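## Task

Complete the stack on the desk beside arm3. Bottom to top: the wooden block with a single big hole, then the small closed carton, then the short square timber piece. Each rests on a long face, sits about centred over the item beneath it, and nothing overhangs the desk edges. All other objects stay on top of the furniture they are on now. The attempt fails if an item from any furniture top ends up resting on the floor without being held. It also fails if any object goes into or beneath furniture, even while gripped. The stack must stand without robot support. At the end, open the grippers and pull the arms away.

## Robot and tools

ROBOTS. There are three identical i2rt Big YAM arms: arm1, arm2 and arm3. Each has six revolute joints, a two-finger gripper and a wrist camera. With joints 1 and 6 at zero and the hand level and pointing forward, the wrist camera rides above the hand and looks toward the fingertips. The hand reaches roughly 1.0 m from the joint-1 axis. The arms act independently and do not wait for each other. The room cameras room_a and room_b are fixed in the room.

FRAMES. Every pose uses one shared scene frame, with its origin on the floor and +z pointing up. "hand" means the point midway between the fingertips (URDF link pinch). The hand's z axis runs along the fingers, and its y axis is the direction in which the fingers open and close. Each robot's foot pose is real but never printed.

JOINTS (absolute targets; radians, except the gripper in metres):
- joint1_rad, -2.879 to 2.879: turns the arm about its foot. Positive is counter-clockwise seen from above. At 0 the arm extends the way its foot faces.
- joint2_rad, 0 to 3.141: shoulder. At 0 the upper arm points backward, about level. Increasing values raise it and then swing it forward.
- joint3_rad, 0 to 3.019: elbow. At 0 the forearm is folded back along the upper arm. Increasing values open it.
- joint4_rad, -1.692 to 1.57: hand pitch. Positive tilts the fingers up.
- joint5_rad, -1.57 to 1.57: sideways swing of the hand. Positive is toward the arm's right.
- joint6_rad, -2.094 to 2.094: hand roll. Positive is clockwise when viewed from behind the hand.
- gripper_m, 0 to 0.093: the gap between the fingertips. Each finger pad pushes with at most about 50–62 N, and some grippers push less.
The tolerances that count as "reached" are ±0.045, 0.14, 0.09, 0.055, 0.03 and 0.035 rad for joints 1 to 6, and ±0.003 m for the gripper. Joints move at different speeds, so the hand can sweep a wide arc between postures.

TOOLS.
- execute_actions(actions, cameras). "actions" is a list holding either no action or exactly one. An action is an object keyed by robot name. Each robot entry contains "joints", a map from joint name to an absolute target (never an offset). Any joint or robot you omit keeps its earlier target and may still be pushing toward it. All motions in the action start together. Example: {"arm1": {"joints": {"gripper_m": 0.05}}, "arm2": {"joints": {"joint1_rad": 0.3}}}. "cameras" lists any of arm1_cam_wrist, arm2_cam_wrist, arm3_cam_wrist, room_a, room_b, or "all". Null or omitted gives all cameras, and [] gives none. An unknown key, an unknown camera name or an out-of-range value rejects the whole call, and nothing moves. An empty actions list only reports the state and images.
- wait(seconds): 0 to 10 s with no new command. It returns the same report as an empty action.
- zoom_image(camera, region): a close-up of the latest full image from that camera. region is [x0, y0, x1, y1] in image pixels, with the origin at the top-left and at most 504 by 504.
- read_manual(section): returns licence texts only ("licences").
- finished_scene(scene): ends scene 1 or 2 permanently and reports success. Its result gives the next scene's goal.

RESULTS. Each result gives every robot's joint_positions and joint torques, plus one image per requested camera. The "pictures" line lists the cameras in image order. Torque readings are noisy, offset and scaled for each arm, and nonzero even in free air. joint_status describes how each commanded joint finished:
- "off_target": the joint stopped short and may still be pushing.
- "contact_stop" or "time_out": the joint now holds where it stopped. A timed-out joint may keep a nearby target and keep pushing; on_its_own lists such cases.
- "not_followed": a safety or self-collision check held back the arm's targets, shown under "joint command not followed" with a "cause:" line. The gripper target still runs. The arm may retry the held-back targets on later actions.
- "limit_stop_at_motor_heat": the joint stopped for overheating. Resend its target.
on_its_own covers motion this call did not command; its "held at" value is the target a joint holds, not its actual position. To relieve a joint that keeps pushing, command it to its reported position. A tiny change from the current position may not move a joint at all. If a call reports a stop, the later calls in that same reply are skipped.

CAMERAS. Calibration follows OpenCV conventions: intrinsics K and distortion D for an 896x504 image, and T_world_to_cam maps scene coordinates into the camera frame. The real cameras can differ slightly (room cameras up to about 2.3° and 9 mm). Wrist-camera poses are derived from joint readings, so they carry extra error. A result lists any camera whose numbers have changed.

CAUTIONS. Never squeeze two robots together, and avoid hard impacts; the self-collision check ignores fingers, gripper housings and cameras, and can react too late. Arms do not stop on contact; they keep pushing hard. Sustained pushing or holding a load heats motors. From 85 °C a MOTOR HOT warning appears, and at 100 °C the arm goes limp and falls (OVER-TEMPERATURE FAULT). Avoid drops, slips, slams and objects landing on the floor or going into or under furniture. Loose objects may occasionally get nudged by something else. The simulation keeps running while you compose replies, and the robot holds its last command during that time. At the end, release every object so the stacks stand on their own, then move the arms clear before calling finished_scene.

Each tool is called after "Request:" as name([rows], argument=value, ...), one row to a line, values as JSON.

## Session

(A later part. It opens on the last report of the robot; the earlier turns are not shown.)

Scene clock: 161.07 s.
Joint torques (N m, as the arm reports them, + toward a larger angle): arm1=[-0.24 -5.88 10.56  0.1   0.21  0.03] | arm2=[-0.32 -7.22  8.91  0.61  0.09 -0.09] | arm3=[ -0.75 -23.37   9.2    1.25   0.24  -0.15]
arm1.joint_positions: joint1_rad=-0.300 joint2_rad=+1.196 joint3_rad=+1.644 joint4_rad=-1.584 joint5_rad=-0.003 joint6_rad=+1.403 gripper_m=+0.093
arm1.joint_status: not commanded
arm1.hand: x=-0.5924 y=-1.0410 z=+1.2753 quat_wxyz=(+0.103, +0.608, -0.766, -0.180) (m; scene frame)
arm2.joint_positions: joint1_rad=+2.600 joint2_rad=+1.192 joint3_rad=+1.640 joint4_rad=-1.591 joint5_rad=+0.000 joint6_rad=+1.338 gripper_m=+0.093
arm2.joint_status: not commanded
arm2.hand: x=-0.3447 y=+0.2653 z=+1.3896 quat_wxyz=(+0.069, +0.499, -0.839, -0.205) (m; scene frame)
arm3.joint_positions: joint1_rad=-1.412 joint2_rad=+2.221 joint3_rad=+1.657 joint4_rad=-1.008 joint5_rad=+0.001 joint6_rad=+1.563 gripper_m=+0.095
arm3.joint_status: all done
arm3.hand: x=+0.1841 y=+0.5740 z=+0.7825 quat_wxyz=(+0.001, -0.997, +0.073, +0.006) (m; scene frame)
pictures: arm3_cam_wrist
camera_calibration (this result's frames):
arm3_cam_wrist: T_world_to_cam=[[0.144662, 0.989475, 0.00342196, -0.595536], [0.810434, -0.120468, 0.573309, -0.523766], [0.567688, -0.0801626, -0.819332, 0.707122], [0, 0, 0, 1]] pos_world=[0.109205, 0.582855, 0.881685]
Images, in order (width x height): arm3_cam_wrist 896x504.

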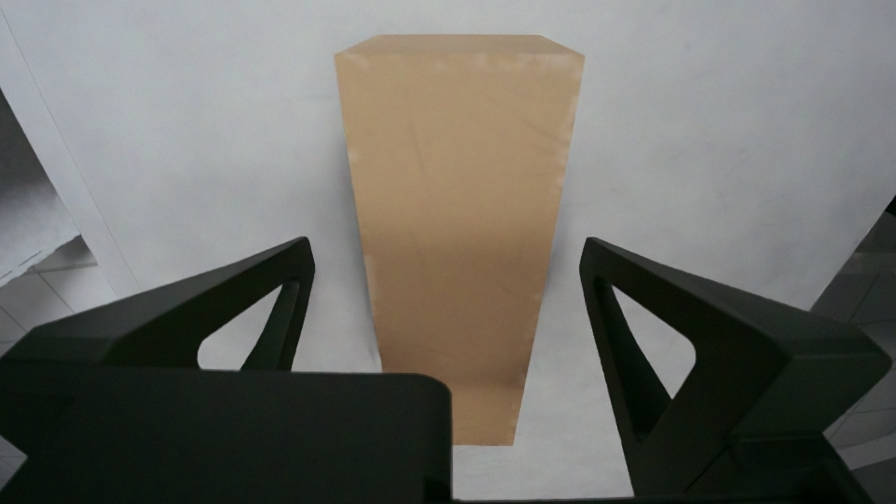

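Request:
execute_actions([
  {"arm3":{"joints":{"gripper_m":0.03}}},
], cameras=[])

Scene clock: 163.13 s.
Joint torques (N m, as the arm reports them, + toward a larger angle): arm1=[-0.28 -5.95 10.57  0.11  0.2   0.02] | arm2=[-0.32 -7.25  8.89  0.61  0.1  -0.09] | arm3=[ -0.74 -23.32   9.15   1.16   0.24  -0.14]
arm1.joint_positions: joint1_rad=-0.300 joint2_rad=+1.196 joint3_rad=+1.644 joint4_rad=-1.584 joint5_rad=-0.003 joint6_rad=+1.403 gripper_m=+0.093
arm1.joint_status: not commanded
arm1.hand: x=-0.5924 y=-1.0410 z=+1.2753 quat_wxyz=(+0.103, +0.608, -0.766, -0.180) (m; scene frame)
arm2.joint_positions: joint1_rad=+2.600 joint2_rad=+1.192 joint3_rad=+1.640 joint4_rad=-1.591 joint5_rad=+0.000 joint6_rad=+1.338 gripper_m=+0.093
arm2.joint_status: not commanded
arm2.hand: x=-0.3447 y=+0.2653 z=+1.3896 quat_wxyz=(+0.069, +0.499, -0.839, -0.205) (m; scene frame)
arm3.joint_positions: joint1_rad=-1.412 joint2_rad=+2.221 joint3_rad=+1.657 joint4_rad=-1.006 joint5_rad=+0.001 joint6_rad=+1.562 gripper_m=+0.046
arm3.joint_status: gripper_m off_target (ended at +0.046, target +0.030)
arm3.hand: x=+0.1840 y=+0.5736 z=+0.7825 quat_wxyz=(+0.000, -0.997, +0.073, +0.006) (m; scene frame)
pictures: none
No camera images: the call's "cameras" was empty. Leave "cameras" out to get every camera's image.

Request:
execute_actions([
  {"arm3":{"joints":{"joint2_rad":1.8,"joint3_rad":1.475,"joint4_rad":-1.225}}},
], cameras=[])

Request:
execute_actions([
  {"arm3":{"joints":{"joint1_rad":2.12,"joint6_rad":0}}},
], cameras=["arm3_cam_wrist","room_a"])

Scene clock: 171.23 s.
Joint torques (N m, as the arm reports them, + toward a larger angle): arm1=[-0.3  -5.83 10.55  0.11  0.21  0.02] | arm2=[-0.26 -7.24  8.89  0.61  0.09 -0.09] | arm3=[ -0.71 -17.77   8.05  -0.26   0.24  -0.14]
arm1.joint_positions: joint1_rad=-0.300 joint2_rad=+1.196 joint3_rad=+1.644 joint4_rad=-1.584 joint5_rad=-0.003 joint6_rad=+1.403 gripper_m=+0.093
arm1.joint_status: not commanded
arm1.hand: x=-0.5924 y=-1.0410 z=+1.2753 quat_wxyz=(+0.103, +0.608, -0.766, -0.180) (m; scene frame)
arm2.joint_positions: joint1_rad=+2.600 joint2_rad=+1.192 joint3_rad=+1.640 joint4_rad=-1.591 joint5_rad=+0.000 joint6_rad=+1.338 gripper_m=+0.093
arm2.joint_status: not commanded
arm2.hand: x=-0.3447 y=+0.2653 z=+1.3896 quat_wxyz=(+0.069, +0.499, -0.839, -0.205) (m; scene frame)
arm3.joint_positions: joint1_rad=-1.412 joint2_rad=+1.803 joint3_rad=+1.469 joint4_rad=-1.209 joint5_rad=+0.001 joint6_rad=+1.561 gripper_m=+0.046
arm3.joint_status: all done
arm3.hand: x=+0.1990 y=+0.6578 z=+0.9540 quat_wxyz=(-0.013, -0.997, +0.073, +0.007) (m; scene frame)
pictures: none
No camera images: the call's "cameras" was empty. Leave "cameras" out to get every camera's image.

Scene clock: 174.23 s.
Joint torques (N m, as the arm reports them, + toward a larger angle): arm1=[-0.24 -5.95 10.62  0.09  0.2   0.02] | arm2=[-0.29 -7.21  8.89  0.61  0.09 -0.09] | arm3=[ -1.23 -17.92   8.13  -0.14   0.21  -0.13]
arm1.joint_positions: joint1_rad=-0.300 joint2_rad=+1.196 joint3_rad=+1.644 joint4_rad=-1.584 joint5_rad=-0.003 joint6_rad=+1.403 gripper_m=+0.093
arm1.joint_status: not commanded
arm1.hand: x=-0.5924 y=-1.0410 z=+1.2753 quat_wxyz=(+0.103, +0.608, -0.766, -0.180) (m; scene frame)
arm2.joint_positions: joint1_rad=+2.600 joint2_rad=+1.192 joint3_rad=+1.640 joint4_rad=-1.591 joint5_rad=+0.000 joint6_rad=+1.338 gripper_m=+0.093
arm2.joint_status: not commanded
arm2.hand: x=-0.3447 y=+0.2653 z=+1.3896 quat_wxyz=(+0.069, +0.499, -0.839, -0.205) (m; scene frame)
arm3.joint_positions: joint1_rad=+2.124 joint2_rad=+1.805 joint3_rad=+1.469 joint4_rad=-1.209 joint5_rad=-0.001 joint6_rad=+0.011 gripper_m=+0.046
arm3.joint_status: all done
arm3.hand: x=+0.1545 y=+1.7209 z=+0.9551 quat_wxyz=(-0.005, +0.783, -0.622, -0.015) (m; scene frame)
pictures: arm3_cam_wrist, room_a
camera_calibration (this result's frames):
arm3_cam_wrist: T_world_to_cam=[[0.973408, 0.228904, -0.00888738, -0.534097], [0.194685, -0.806204, 0.558689, 0.828554], [0.120721, -0.545563, -0.82933, 1.83681], [0, 0, 0, 1]] pos_world=[0.136846, 1.79233, 1.05567]
Images, in order (width x height): arm3_cam_wrist 896x504, room_a 896x504.

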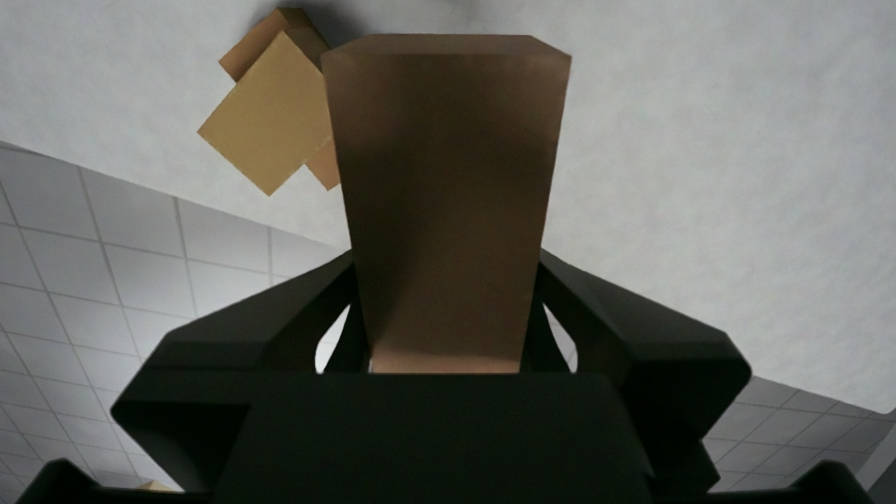

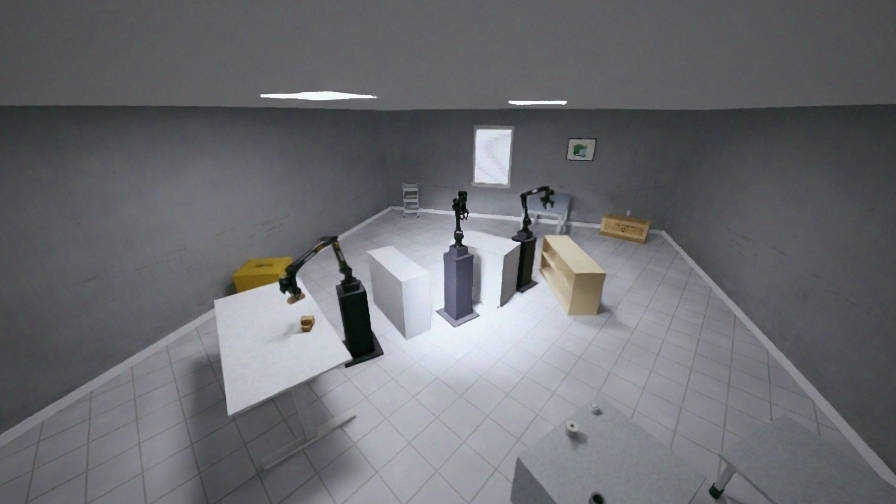

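Request:
zoom_image(camera="arm3_cam_wrist", region=[180, 0, 380, 200])

Region (180, 0, 380, 200) of arm3_cam_wrist's 896x504 image, scaled by 2.520, with more detail than that image has.

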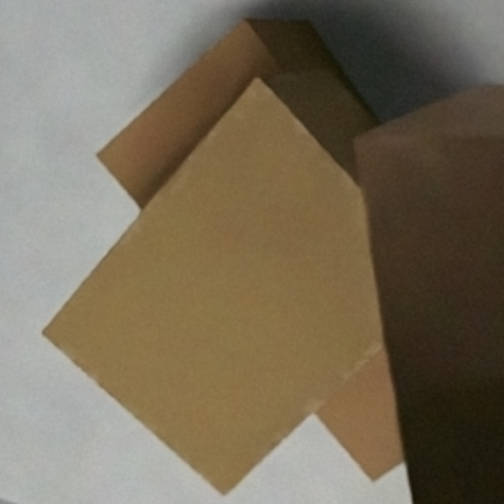

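Request:
execute_actions([
  {"arm3":{"joints":{"joint1_rad":2.56}}},
], cameras=["arm3_cam_wrist"])

Request:
zoom_image(camera="arm3_cam_wrist", region=[540, 0, 780, 240])

Scene clock: 180.93 s.
Joint torques (N m, as the arm reports them, + toward a larger angle): arm1=[-0.21 -5.81 10.6   0.08  0.2   0.02] | arm2=[-0.31 -7.22  8.9   0.61  0.1  -0.09] | arm3=[ -0.24 -17.91   8.16  -0.14   0.27  -0.12]
arm1.joint_positions: joint1_rad=-0.300 joint2_rad=+1.196 joint3_rad=+1.644 joint4_rad=-1.584 joint5_rad=-0.003 joint6_rad=+1.403 gripper_m=+0.093
arm1.joint_status: not commanded
arm1.hand: x=-0.5924 y=-1.0410 z=+1.2753 quat_wxyz=(+0.103, +0.608, -0.766, -0.180) (m; scene frame)
arm2.joint_positions: joint1_rad=+2.600 joint2_rad=+1.192 joint3_rad=+1.640 joint4_rad=-1.591 joint5_rad=+0.000 joint6_rad=+1.338 gripper_m=+0.093
arm2.joint_status: not commanded
arm2.hand: x=-0.3447 y=+0.2653 z=+1.3896 quat_wxyz=(+0.069, +0.499, -0.839, -0.205) (m; scene frame)
arm3.joint_positions: joint1_rad=+2.554 joint2_rad=+1.805 joint3_rad=+1.469 joint4_rad=-1.209 joint5_rad=-0.003 joint6_rad=+0.010 gripper_m=+0.046
arm3.joint_status: all done
arm3.hand: x=-0.0535 y=+1.6192 z=+0.9572 quat_wxyz=(-0.003, +0.898, -0.440, -0.017) (m; scene frame)
pictures: arm3_cam_wrist
camera_calibration (this result's frames):
arm3_cam_wrist: T_world_to_cam=[[0.789147, 0.614149, -0.00820039, -0.942599], [0.514286, -0.653412, 0.555484, 0.55869], [0.335792, -0.442576, -0.831487, 1.65501], [0, 0, 0, 1]] pos_world=[-0.0992147, 1.67642, 1.05804]
Images, in order (width x height): arm3_cam_wrist 896x504.

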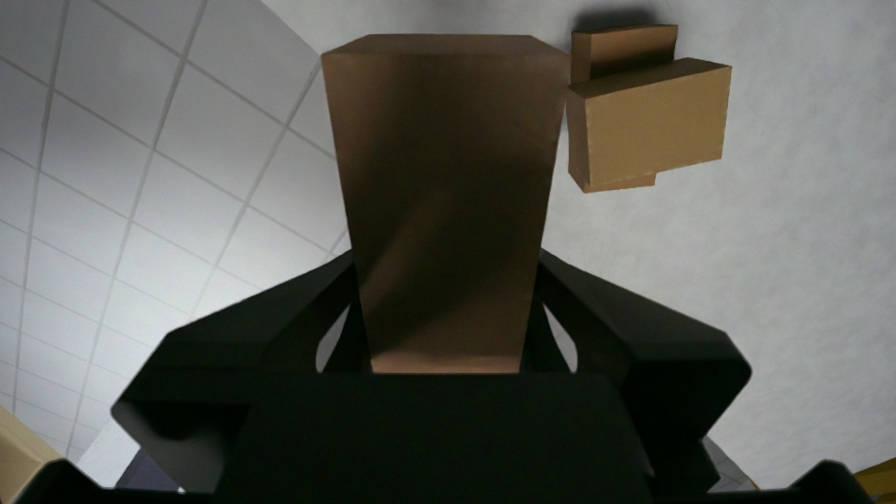

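Region (540, 0, 780, 240) of arm3_cam_wrist's 896x504 image, scaled by 2.100, with more detail than that image has.

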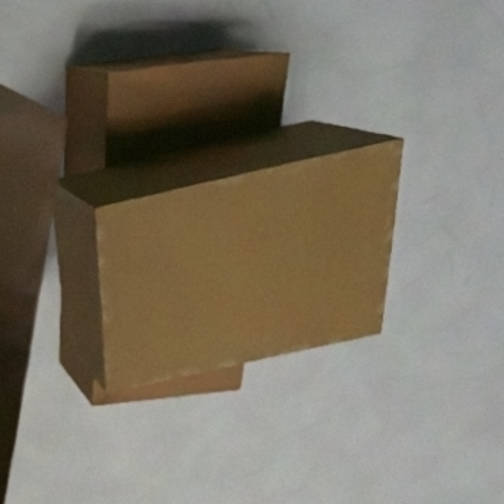

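Request:
execute_actions([
  {"arm3":{"joints":{"joint1_rad":2.322,"joint2_rad":1.9,"joint3_rad":1.445,"joint4_rad":-1.095,"joint6_rad":1.115}}},
], cameras=["arm3_cam_wrist"])

Scene clock: 188.93 s.
Joint torques (N m, as the arm reports them, + toward a larger angle): arm1=[-0.24 -5.91 10.56  0.09  0.2   0.02] | arm2=[-0.31 -7.22  8.9   0.62  0.09 -0.09] | arm3=[ -1.21 -20.27   7.6    1.2    0.21   0.14]
arm1.joint_positions: joint1_rad=-0.300 joint2_rad=+1.196 joint3_rad=+1.644 joint4_rad=-1.584 joint5_rad=-0.003 joint6_rad=+1.403 gripper_m=+0.093
arm1.joint_status: not commanded
arm1.hand: x=-0.5924 y=-1.0410 z=+1.2753 quat_wxyz=(+0.103, +0.608, -0.766, -0.180) (m; scene frame)
arm2.joint_positions: joint1_rad=+2.600 joint2_rad=+1.192 joint3_rad=+1.640 joint4_rad=-1.591 joint5_rad=+0.000 joint6_rad=+1.338 gripper_m=+0.093
arm2.joint_status: not commanded
arm2.hand: x=-0.3447 y=+0.2653 z=+1.3896 quat_wxyz=(+0.069, +0.499, -0.839, -0.205) (m; scene frame)
arm3.joint_positions: joint1_rad=+2.328 joint2_rad=+1.917 joint3_rad=+1.439 joint4_rad=-1.111 joint5_rad=+0.002 joint6_rad=+1.102 gripper_m=+0.046
arm3.joint_status: all done
arm3.hand: x=+0.0477 y=+1.6900 z=+0.8868 quat_wxyz=(+0.004, +0.441, -0.898, +0.006) (m; scene frame)
pictures: arm3_cam_wrist
camera_calibration (this result's frames):
arm3_cam_wrist: T_world_to_cam=[[0.792068, -0.610346, 0.0103139, 0.986277], [-0.496357, -0.634121, 0.592892, 0.574422], [-0.355329, -0.47473, -0.805216, 1.65782], [0, 0, 0, 1]] pos_world=[0.0929896, 1.75324, 0.984158]
Images, in order (width x height): arm3_cam_wrist 896x504.

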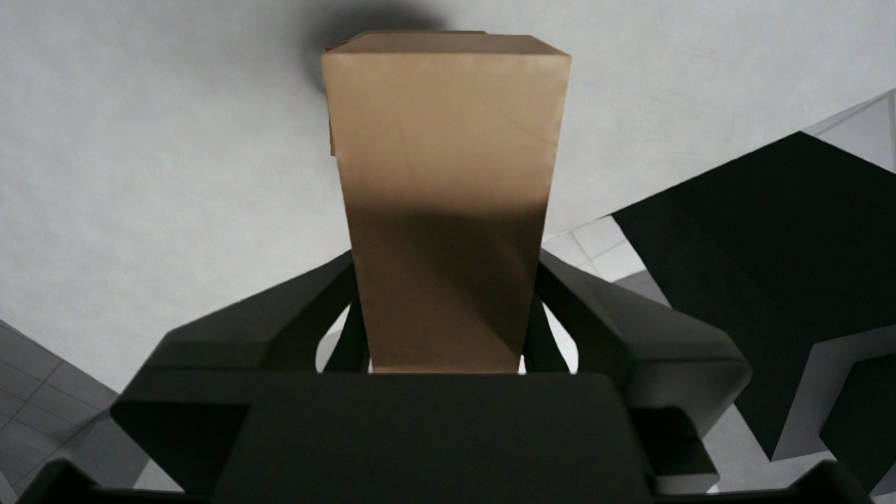

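Request:
execute_actions([
  {"arm3":{"joints":{"joint2_rad":1.975,"joint4_rad":-1.0}}},
], cameras=["arm3_cam_wrist","room_a"])

Request:
zoom_image(camera="room_a", region=[270, 270, 350, 345])

Scene clock: 193.53 s.
Joint torques (N m, as the arm reports them, + toward a larger angle): arm1=[-0.26 -5.94 10.59  0.09  0.21  0.02] | arm2=[-0.32 -7.25  8.9   0.62  0.09 -0.09] | arm3=[ -1.2  -19.9    7.41   1.34   0.2    0.13]
arm1.joint_positions: joint1_rad=-0.300 joint2_rad=+1.196 joint3_rad=+1.644 joint4_rad=-1.584 joint5_rad=-0.003 joint6_rad=+1.403 gripper_m=+0.093
arm1.joint_status: not commanded
arm1.hand: x=-0.5924 y=-1.0410 z=+1.2753 quat_wxyz=(+0.103, +0.608, -0.766, -0.180) (m; scene frame)
arm2.joint_positions: joint1_rad=+2.600 joint2_rad=+1.192 joint3_rad=+1.640 joint4_rad=-1.591 joint5_rad=+0.000 joint6_rad=+1.338 gripper_m=+0.093
arm2.joint_status: not commanded
arm2.hand: x=-0.3447 y=+0.2653 z=+1.3896 quat_wxyz=(+0.069, +0.499, -0.839, -0.205) (m; scene frame)
arm3.joint_positions: joint1_rad=+2.328 joint2_rad=+1.983 joint3_rad=+1.439 joint4_rad=-1.018 joint5_rad=+0.002 joint6_rad=+1.102 gripper_m=+0.046
arm3.joint_status: all done
arm3.hand: x=+0.0406 y=+1.7044 z=+0.8519 quat_wxyz=(+0.004, +0.440, -0.898, -0.007) (m; scene frame)
pictures: arm3_cam_wrist, room_a
camera_calibration (this result's frames):
arm3_cam_wrist: T_world_to_cam=[[0.79166, -0.610798, -0.0141633, 1.02275], [-0.489836, -0.648393, 0.582793, 0.633354], [-0.365152, -0.454436, -0.812497, 1.60598], [0, 0, 0, 1]] pos_world=[0.0869958, 1.76517, 0.950224]
Images, in order (width x height): arm3_cam_wrist 896x504, room_a 896x504.

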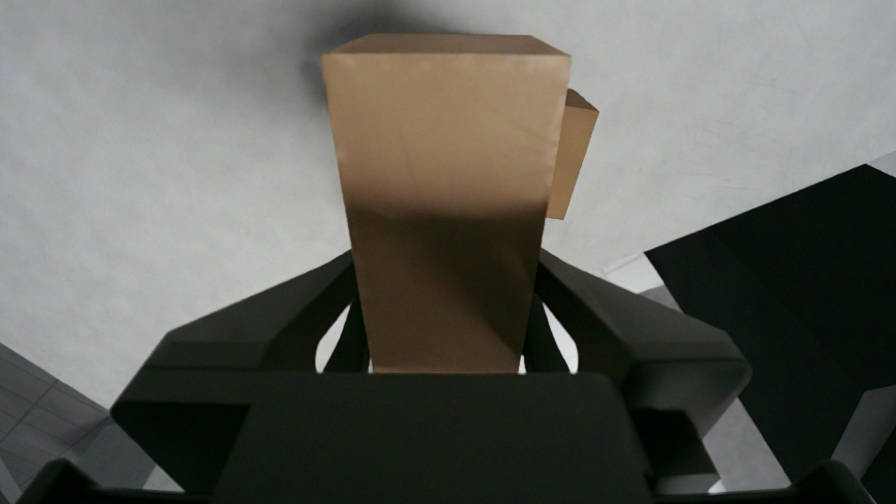

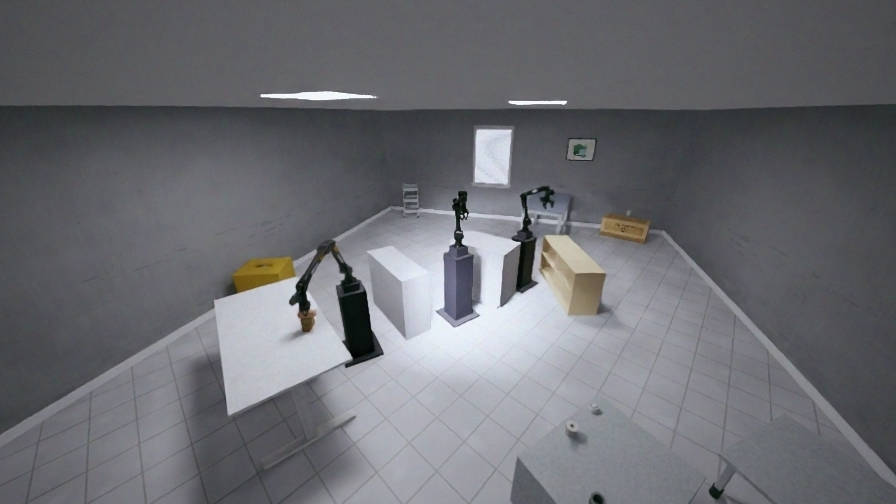

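Region (270, 270, 350, 345) of room_a's 896x504 image, scaled by 6.300, with more detail than that image has; it fills the top 472 rows of this view, and the rest is white.

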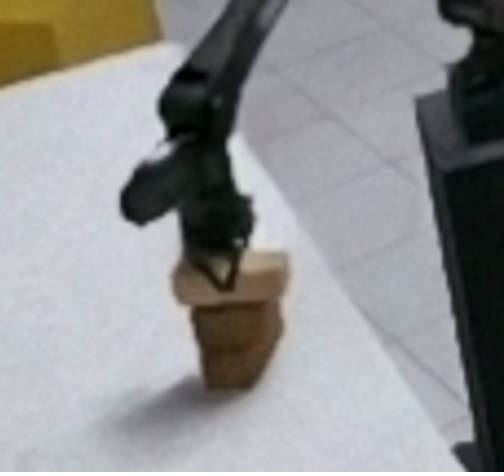

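Request:
execute_actions([
  {"arm3":{"joints":{"joint1_rad":2.314,"joint2_rad":2.015}}},
], cameras=["arm3_cam_wrist"])

Scene clock: 198.70 s.
Joint torques (N m, as the arm reports them, + toward a larger angle): arm1=[-0.19 -5.91 10.58  0.07  0.21  0.02] | arm2=[-0.3  -7.22  8.9   0.62  0.09 -0.09] | arm3=[ -1.21 -18.47   7.26   1.19   0.21   0.13]
arm1.joint_positions: joint1_rad=-0.300 joint2_rad=+1.196 joint3_rad=+1.644 joint4_rad=-1.584 joint5_rad=-0.003 joint6_rad=+1.403 gripper_m=+0.093
arm1.joint_status: not commanded
arm1.hand: x=-0.5924 y=-1.0410 z=+1.2753 quat_wxyz=(+0.103, +0.608, -0.766, -0.180) (m; scene frame)
arm2.joint_positions: joint1_rad=+2.600 joint2_rad=+1.192 joint3_rad=+1.640 joint4_rad=-1.591 joint5_rad=+0.000 joint6_rad=+1.338 gripper_m=+0.093
arm2.joint_status: not commanded
arm2.hand: x=-0.3447 y=+0.2653 z=+1.3896 quat_wxyz=(+0.069, +0.499, -0.839, -0.205) (m; scene frame)
arm3.joint_positions: joint1_rad=+2.320 joint2_rad=+2.005 joint3_rad=+1.439 joint4_rad=-1.016 joint5_rad=+0.001 joint6_rad=+1.103 gripper_m=+0.046
arm3.joint_status: all done
arm3.hand: x=+0.0455 y=+1.7040 z=+0.8394 quat_wxyz=(+0.004, +0.437, -0.900, +0.003) (m; scene frame)
pictures: arm3_cam_wrist
camera_calibration (this result's frames):
arm3_cam_wrist: T_world_to_cam=[[0.786666, -0.617362, 0.00441275, 1.01425], [-0.500116, -0.633044, 0.59088, 0.61033], [-0.361994, -0.467033, -0.806747, 1.614], [0, 0, 0, 1]] pos_world=[0.0916198, 1.76632, 0.936986]
Images, in order (width x height): arm3_cam_wrist 896x504.

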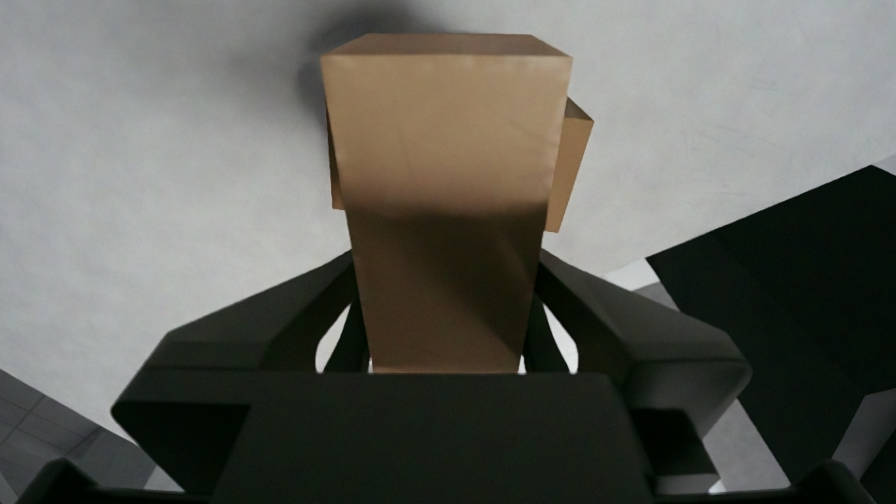

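Request:
execute_actions([
  {"arm3":{"joints":{"joint2_rad":2.005,"gripper_m":0.093}}},
], cameras=["arm3_cam_wrist"])

Scene clock: 201.77 s.
Joint torques (N m, as the arm reports them, + toward a larger angle): arm1=[-0.33 -5.95 10.61  0.1   0.2   0.03] | arm2=[-0.3  -7.22  8.9   0.62  0.09 -0.09] | arm3=[ -1.19 -19.43   7.25   1.21   0.2    0.13]
arm1.joint_positions: joint1_rad=-0.300 joint2_rad=+1.196 joint3_rad=+1.644 joint4_rad=-1.584 joint5_rad=-0.003 joint6_rad=+1.403 gripper_m=+0.093
arm1.joint_status: not commanded
arm1.hand: x=-0.5924 y=-1.0410 z=+1.2753 quat_wxyz=(+0.103, +0.608, -0.766, -0.180) (m; scene frame)
arm2.joint_positions: joint1_rad=+2.600 joint2_rad=+1.192 joint3_rad=+1.640 joint4_rad=-1.591 joint5_rad=+0.000 joint6_rad=+1.338 gripper_m=+0.093
arm2.joint_status: not commanded
arm2.hand: x=-0.3447 y=+0.2653 z=+1.3896 quat_wxyz=(+0.069, +0.499, -0.839, -0.205) (m; scene frame)
arm3.joint_positions: joint1_rad=+2.320 joint2_rad=+2.005 joint3_rad=+1.439 joint4_rad=-1.016 joint5_rad=+0.001 joint6_rad=+1.103 gripper_m=+0.093
arm3.joint_status: all done
arm3.hand: x=+0.0455 y=+1.7040 z=+0.8394 quat_wxyz=(+0.004, +0.436, -0.900, +0.003) (m; scene frame)
pictures: arm3_cam_wrist
camera_calibration (this result's frames):
arm3_cam_wrist: T_world_to_cam=[[0.786431, -0.617662, 0.00441646, 1.01477], [-0.50036, -0.632852, 0.59088, 0.610014], [-0.362169, -0.466896, -0.806748, 1.61378], [0, 0, 0, 1]] pos_world=[0.0916432, 1.7663, 0.936986]
Images, in order (width x height): arm3_cam_wrist 896x504.

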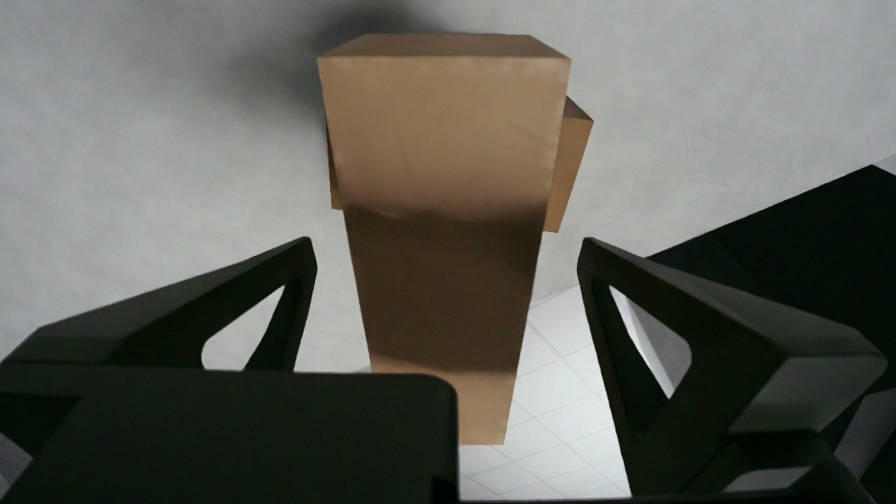

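Request:
execute_actions([
  {"arm3":{"joints":{"joint2_rad":1.5,"joint4_rad":-1.5}}},
], cameras=["arm3_cam_wrist","room_a","room_b"])

Request:
zoom_image(camera="room_a", region=[270, 270, 350, 345])

Scene clock: 204.80 s.
Joint torques (N m, as the arm reports them, + toward a larger angle): arm1=[-0.15 -5.97 10.56  0.11  0.2   0.03] | arm2=[-0.32 -7.22  8.9   0.61  0.09 -0.09] | arm3=[ -1.25 -12.46   8.51  -0.24   0.21   0.12]
arm1.joint_positions: joint1_rad=-0.300 joint2_rad=+1.196 joint3_rad=+1.644 joint4_rad=-1.584 joint5_rad=-0.003 joint6_rad=+1.403 gripper_m=+0.093
arm1.joint_status: not commanded
arm1.hand: x=-0.5924 y=-1.0410 z=+1.2753 quat_wxyz=(+0.103, +0.608, -0.766, -0.180) (m; scene frame)
arm2.joint_positions: joint1_rad=+2.600 joint2_rad=+1.192 joint3_rad=+1.640 joint4_rad=-1.591 joint5_rad=+0.000 joint6_rad=+1.338 gripper_m=+0.093
arm2.joint_status: not commanded
arm2.hand: x=-0.3447 y=+0.2653 z=+1.3896 quat_wxyz=(+0.069, +0.499, -0.839, -0.205) (m; scene frame)
arm3.joint_positions: joint1_rad=+2.320 joint2_rad=+1.500 joint3_rad=+1.439 joint4_rad=-1.484 joint5_rad=+0.001 joint6_rad=+1.103 gripper_m=+0.093
arm3.joint_status: all done
arm3.hand: x=+0.0953 y=+1.6023 z=+1.0882 quat_wxyz=(+0.004, +0.436, -0.900, -0.016) (m; scene frame)
pictures: arm3_cam_wrist, room_a, room_b
camera_calibration (this result's frames):
arm3_cam_wrist: T_world_to_cam=[[0.786013, -0.617501, -0.0295969, 0.948467], [-0.491192, -0.652872, 0.576619, 0.4703], [-0.375386, -0.438692, -0.816477, 1.75169], [0, 0, 0, 1]] pos_world=[0.143061, 1.66118, 1.18711]
Images, in order (width x height): arm3_cam_wrist 896x504, room_a 896x504, room_b 896x504.

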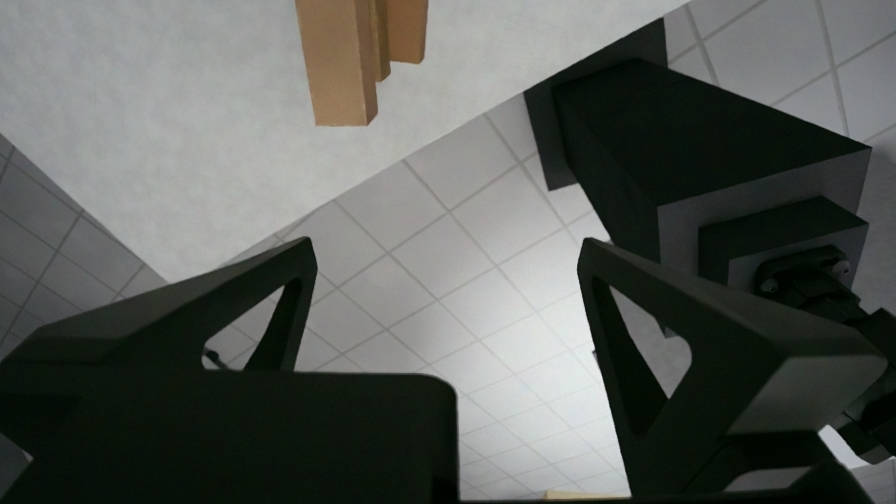

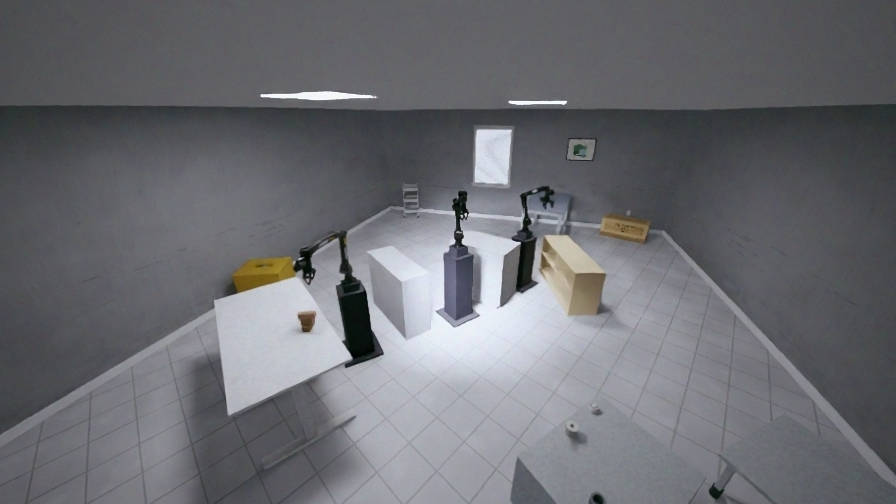

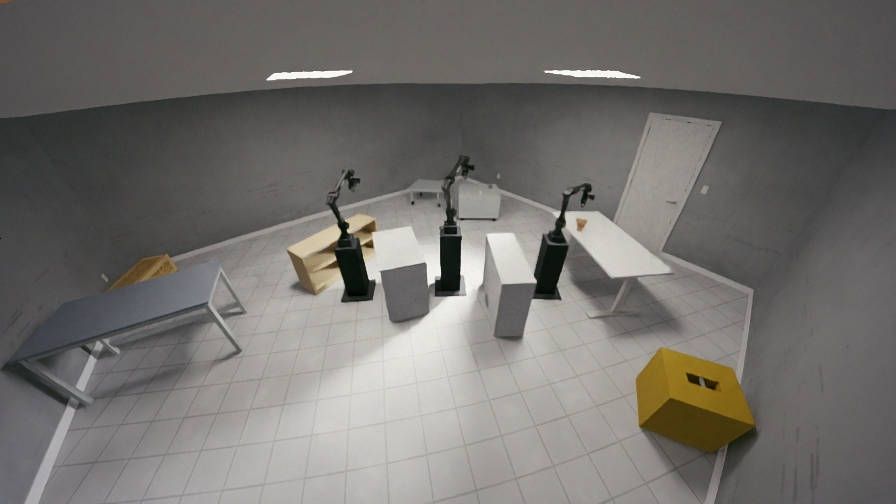

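Region (270, 270, 350, 345) of room_a's 896x504 image, scaled by 6.300, with more detail than that image has; it fills the top 472 rows of this view, and the rest is white.

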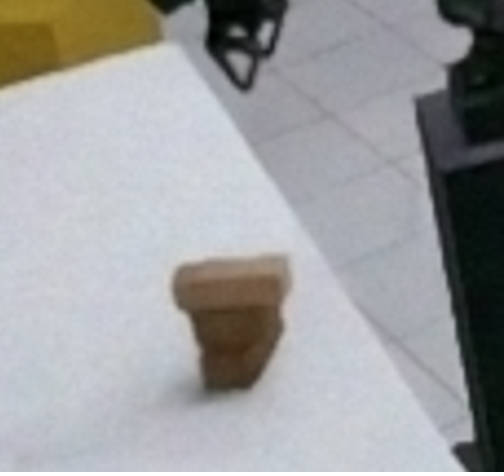

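Request:
execute_actions([
  {"arm3":{"joints":{"joint2_rad":1.45,"joint3_rad":1.25,"joint4_rad":-0.75,"joint6_rad":0}}},
], cameras=["arm3_cam_wrist"])

Request:
zoom_image(camera="arm3_cam_wrist", region=[350, 130, 570, 350])

Scene clock: 209.67 s.
Joint torques (N m, as the arm reports them, + toward a larger angle): arm1=[-0.26 -5.95 10.58  0.1   0.21  0.03] | arm2=[-0.27 -7.22  8.89  0.61  0.09 -0.09] | arm3=[ -1.25 -12.56   8.93   2.82   0.12  -0.15]
arm1.joint_positions: joint1_rad=-0.300 joint2_rad=+1.196 joint3_rad=+1.644 joint4_rad=-1.584 joint5_rad=-0.003 joint6_rad=+1.403 gripper_m=+0.093
arm1.joint_status: not commanded
arm1.hand: x=-0.5924 y=-1.0410 z=+1.2753 quat_wxyz=(+0.103, +0.608, -0.766, -0.180) (m; scene frame)
arm2.joint_positions: joint1_rad=+2.600 joint2_rad=+1.192 joint3_rad=+1.640 joint4_rad=-1.591 joint5_rad=+0.000 joint6_rad=+1.338 gripper_m=+0.093
arm2.joint_status: not commanded
arm2.hand: x=-0.3447 y=+0.2653 z=+1.3896 quat_wxyz=(+0.069, +0.499, -0.839, -0.205) (m; scene frame)
arm3.joint_positions: joint1_rad=+2.320 joint2_rad=+1.450 joint3_rad=+1.247 joint4_rad=-0.775 joint5_rad=+0.001 joint6_rad=+0.013 gripper_m=+0.093
arm3.joint_status: all done
arm3.hand: x=+0.0510 y=+1.6974 z=+1.0789 quat_wxyz=(-0.154, +0.801, -0.520, -0.252) (m; scene frame)
pictures: arm3_cam_wrist
camera_calibration (this result's frames):
arm3_cam_wrist: T_world_to_cam=[[0.911561, 0.410971, -0.0126237, -0.728711], [0.41116, -0.911274, 0.0229552, 1.50586], [-0.0020697, -0.0261154, -0.999657, 1.24744], [0, 0, 0, 1]] pos_world=[0.0476968, 1.70431, 1.20324]
Images, in order (width x height): arm3_cam_wrist 896x504.

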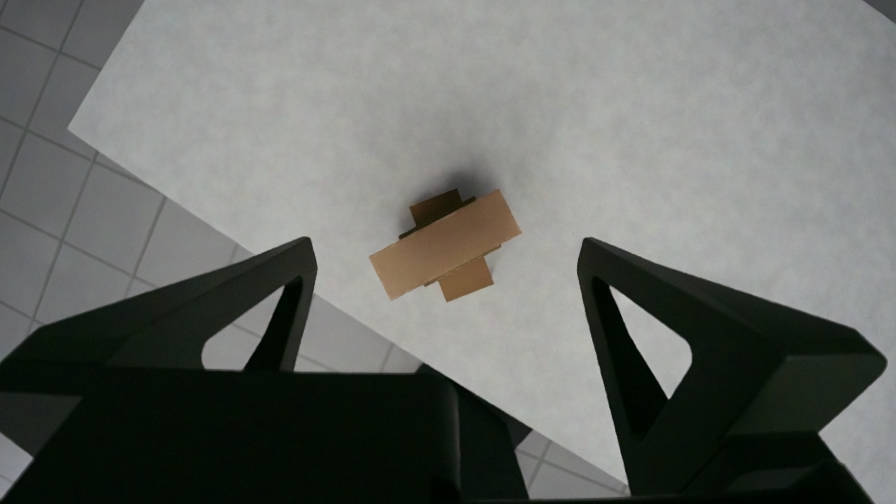

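Region (350, 130, 570, 350) of arm3_cam_wrist's 896x504 image, scaled by 2.291, with more detail than that image has.

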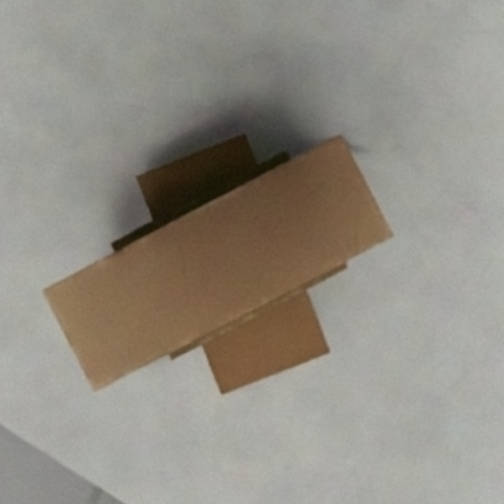

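Request:
finished_scene(scene=1)

The scene is finished: the task was done.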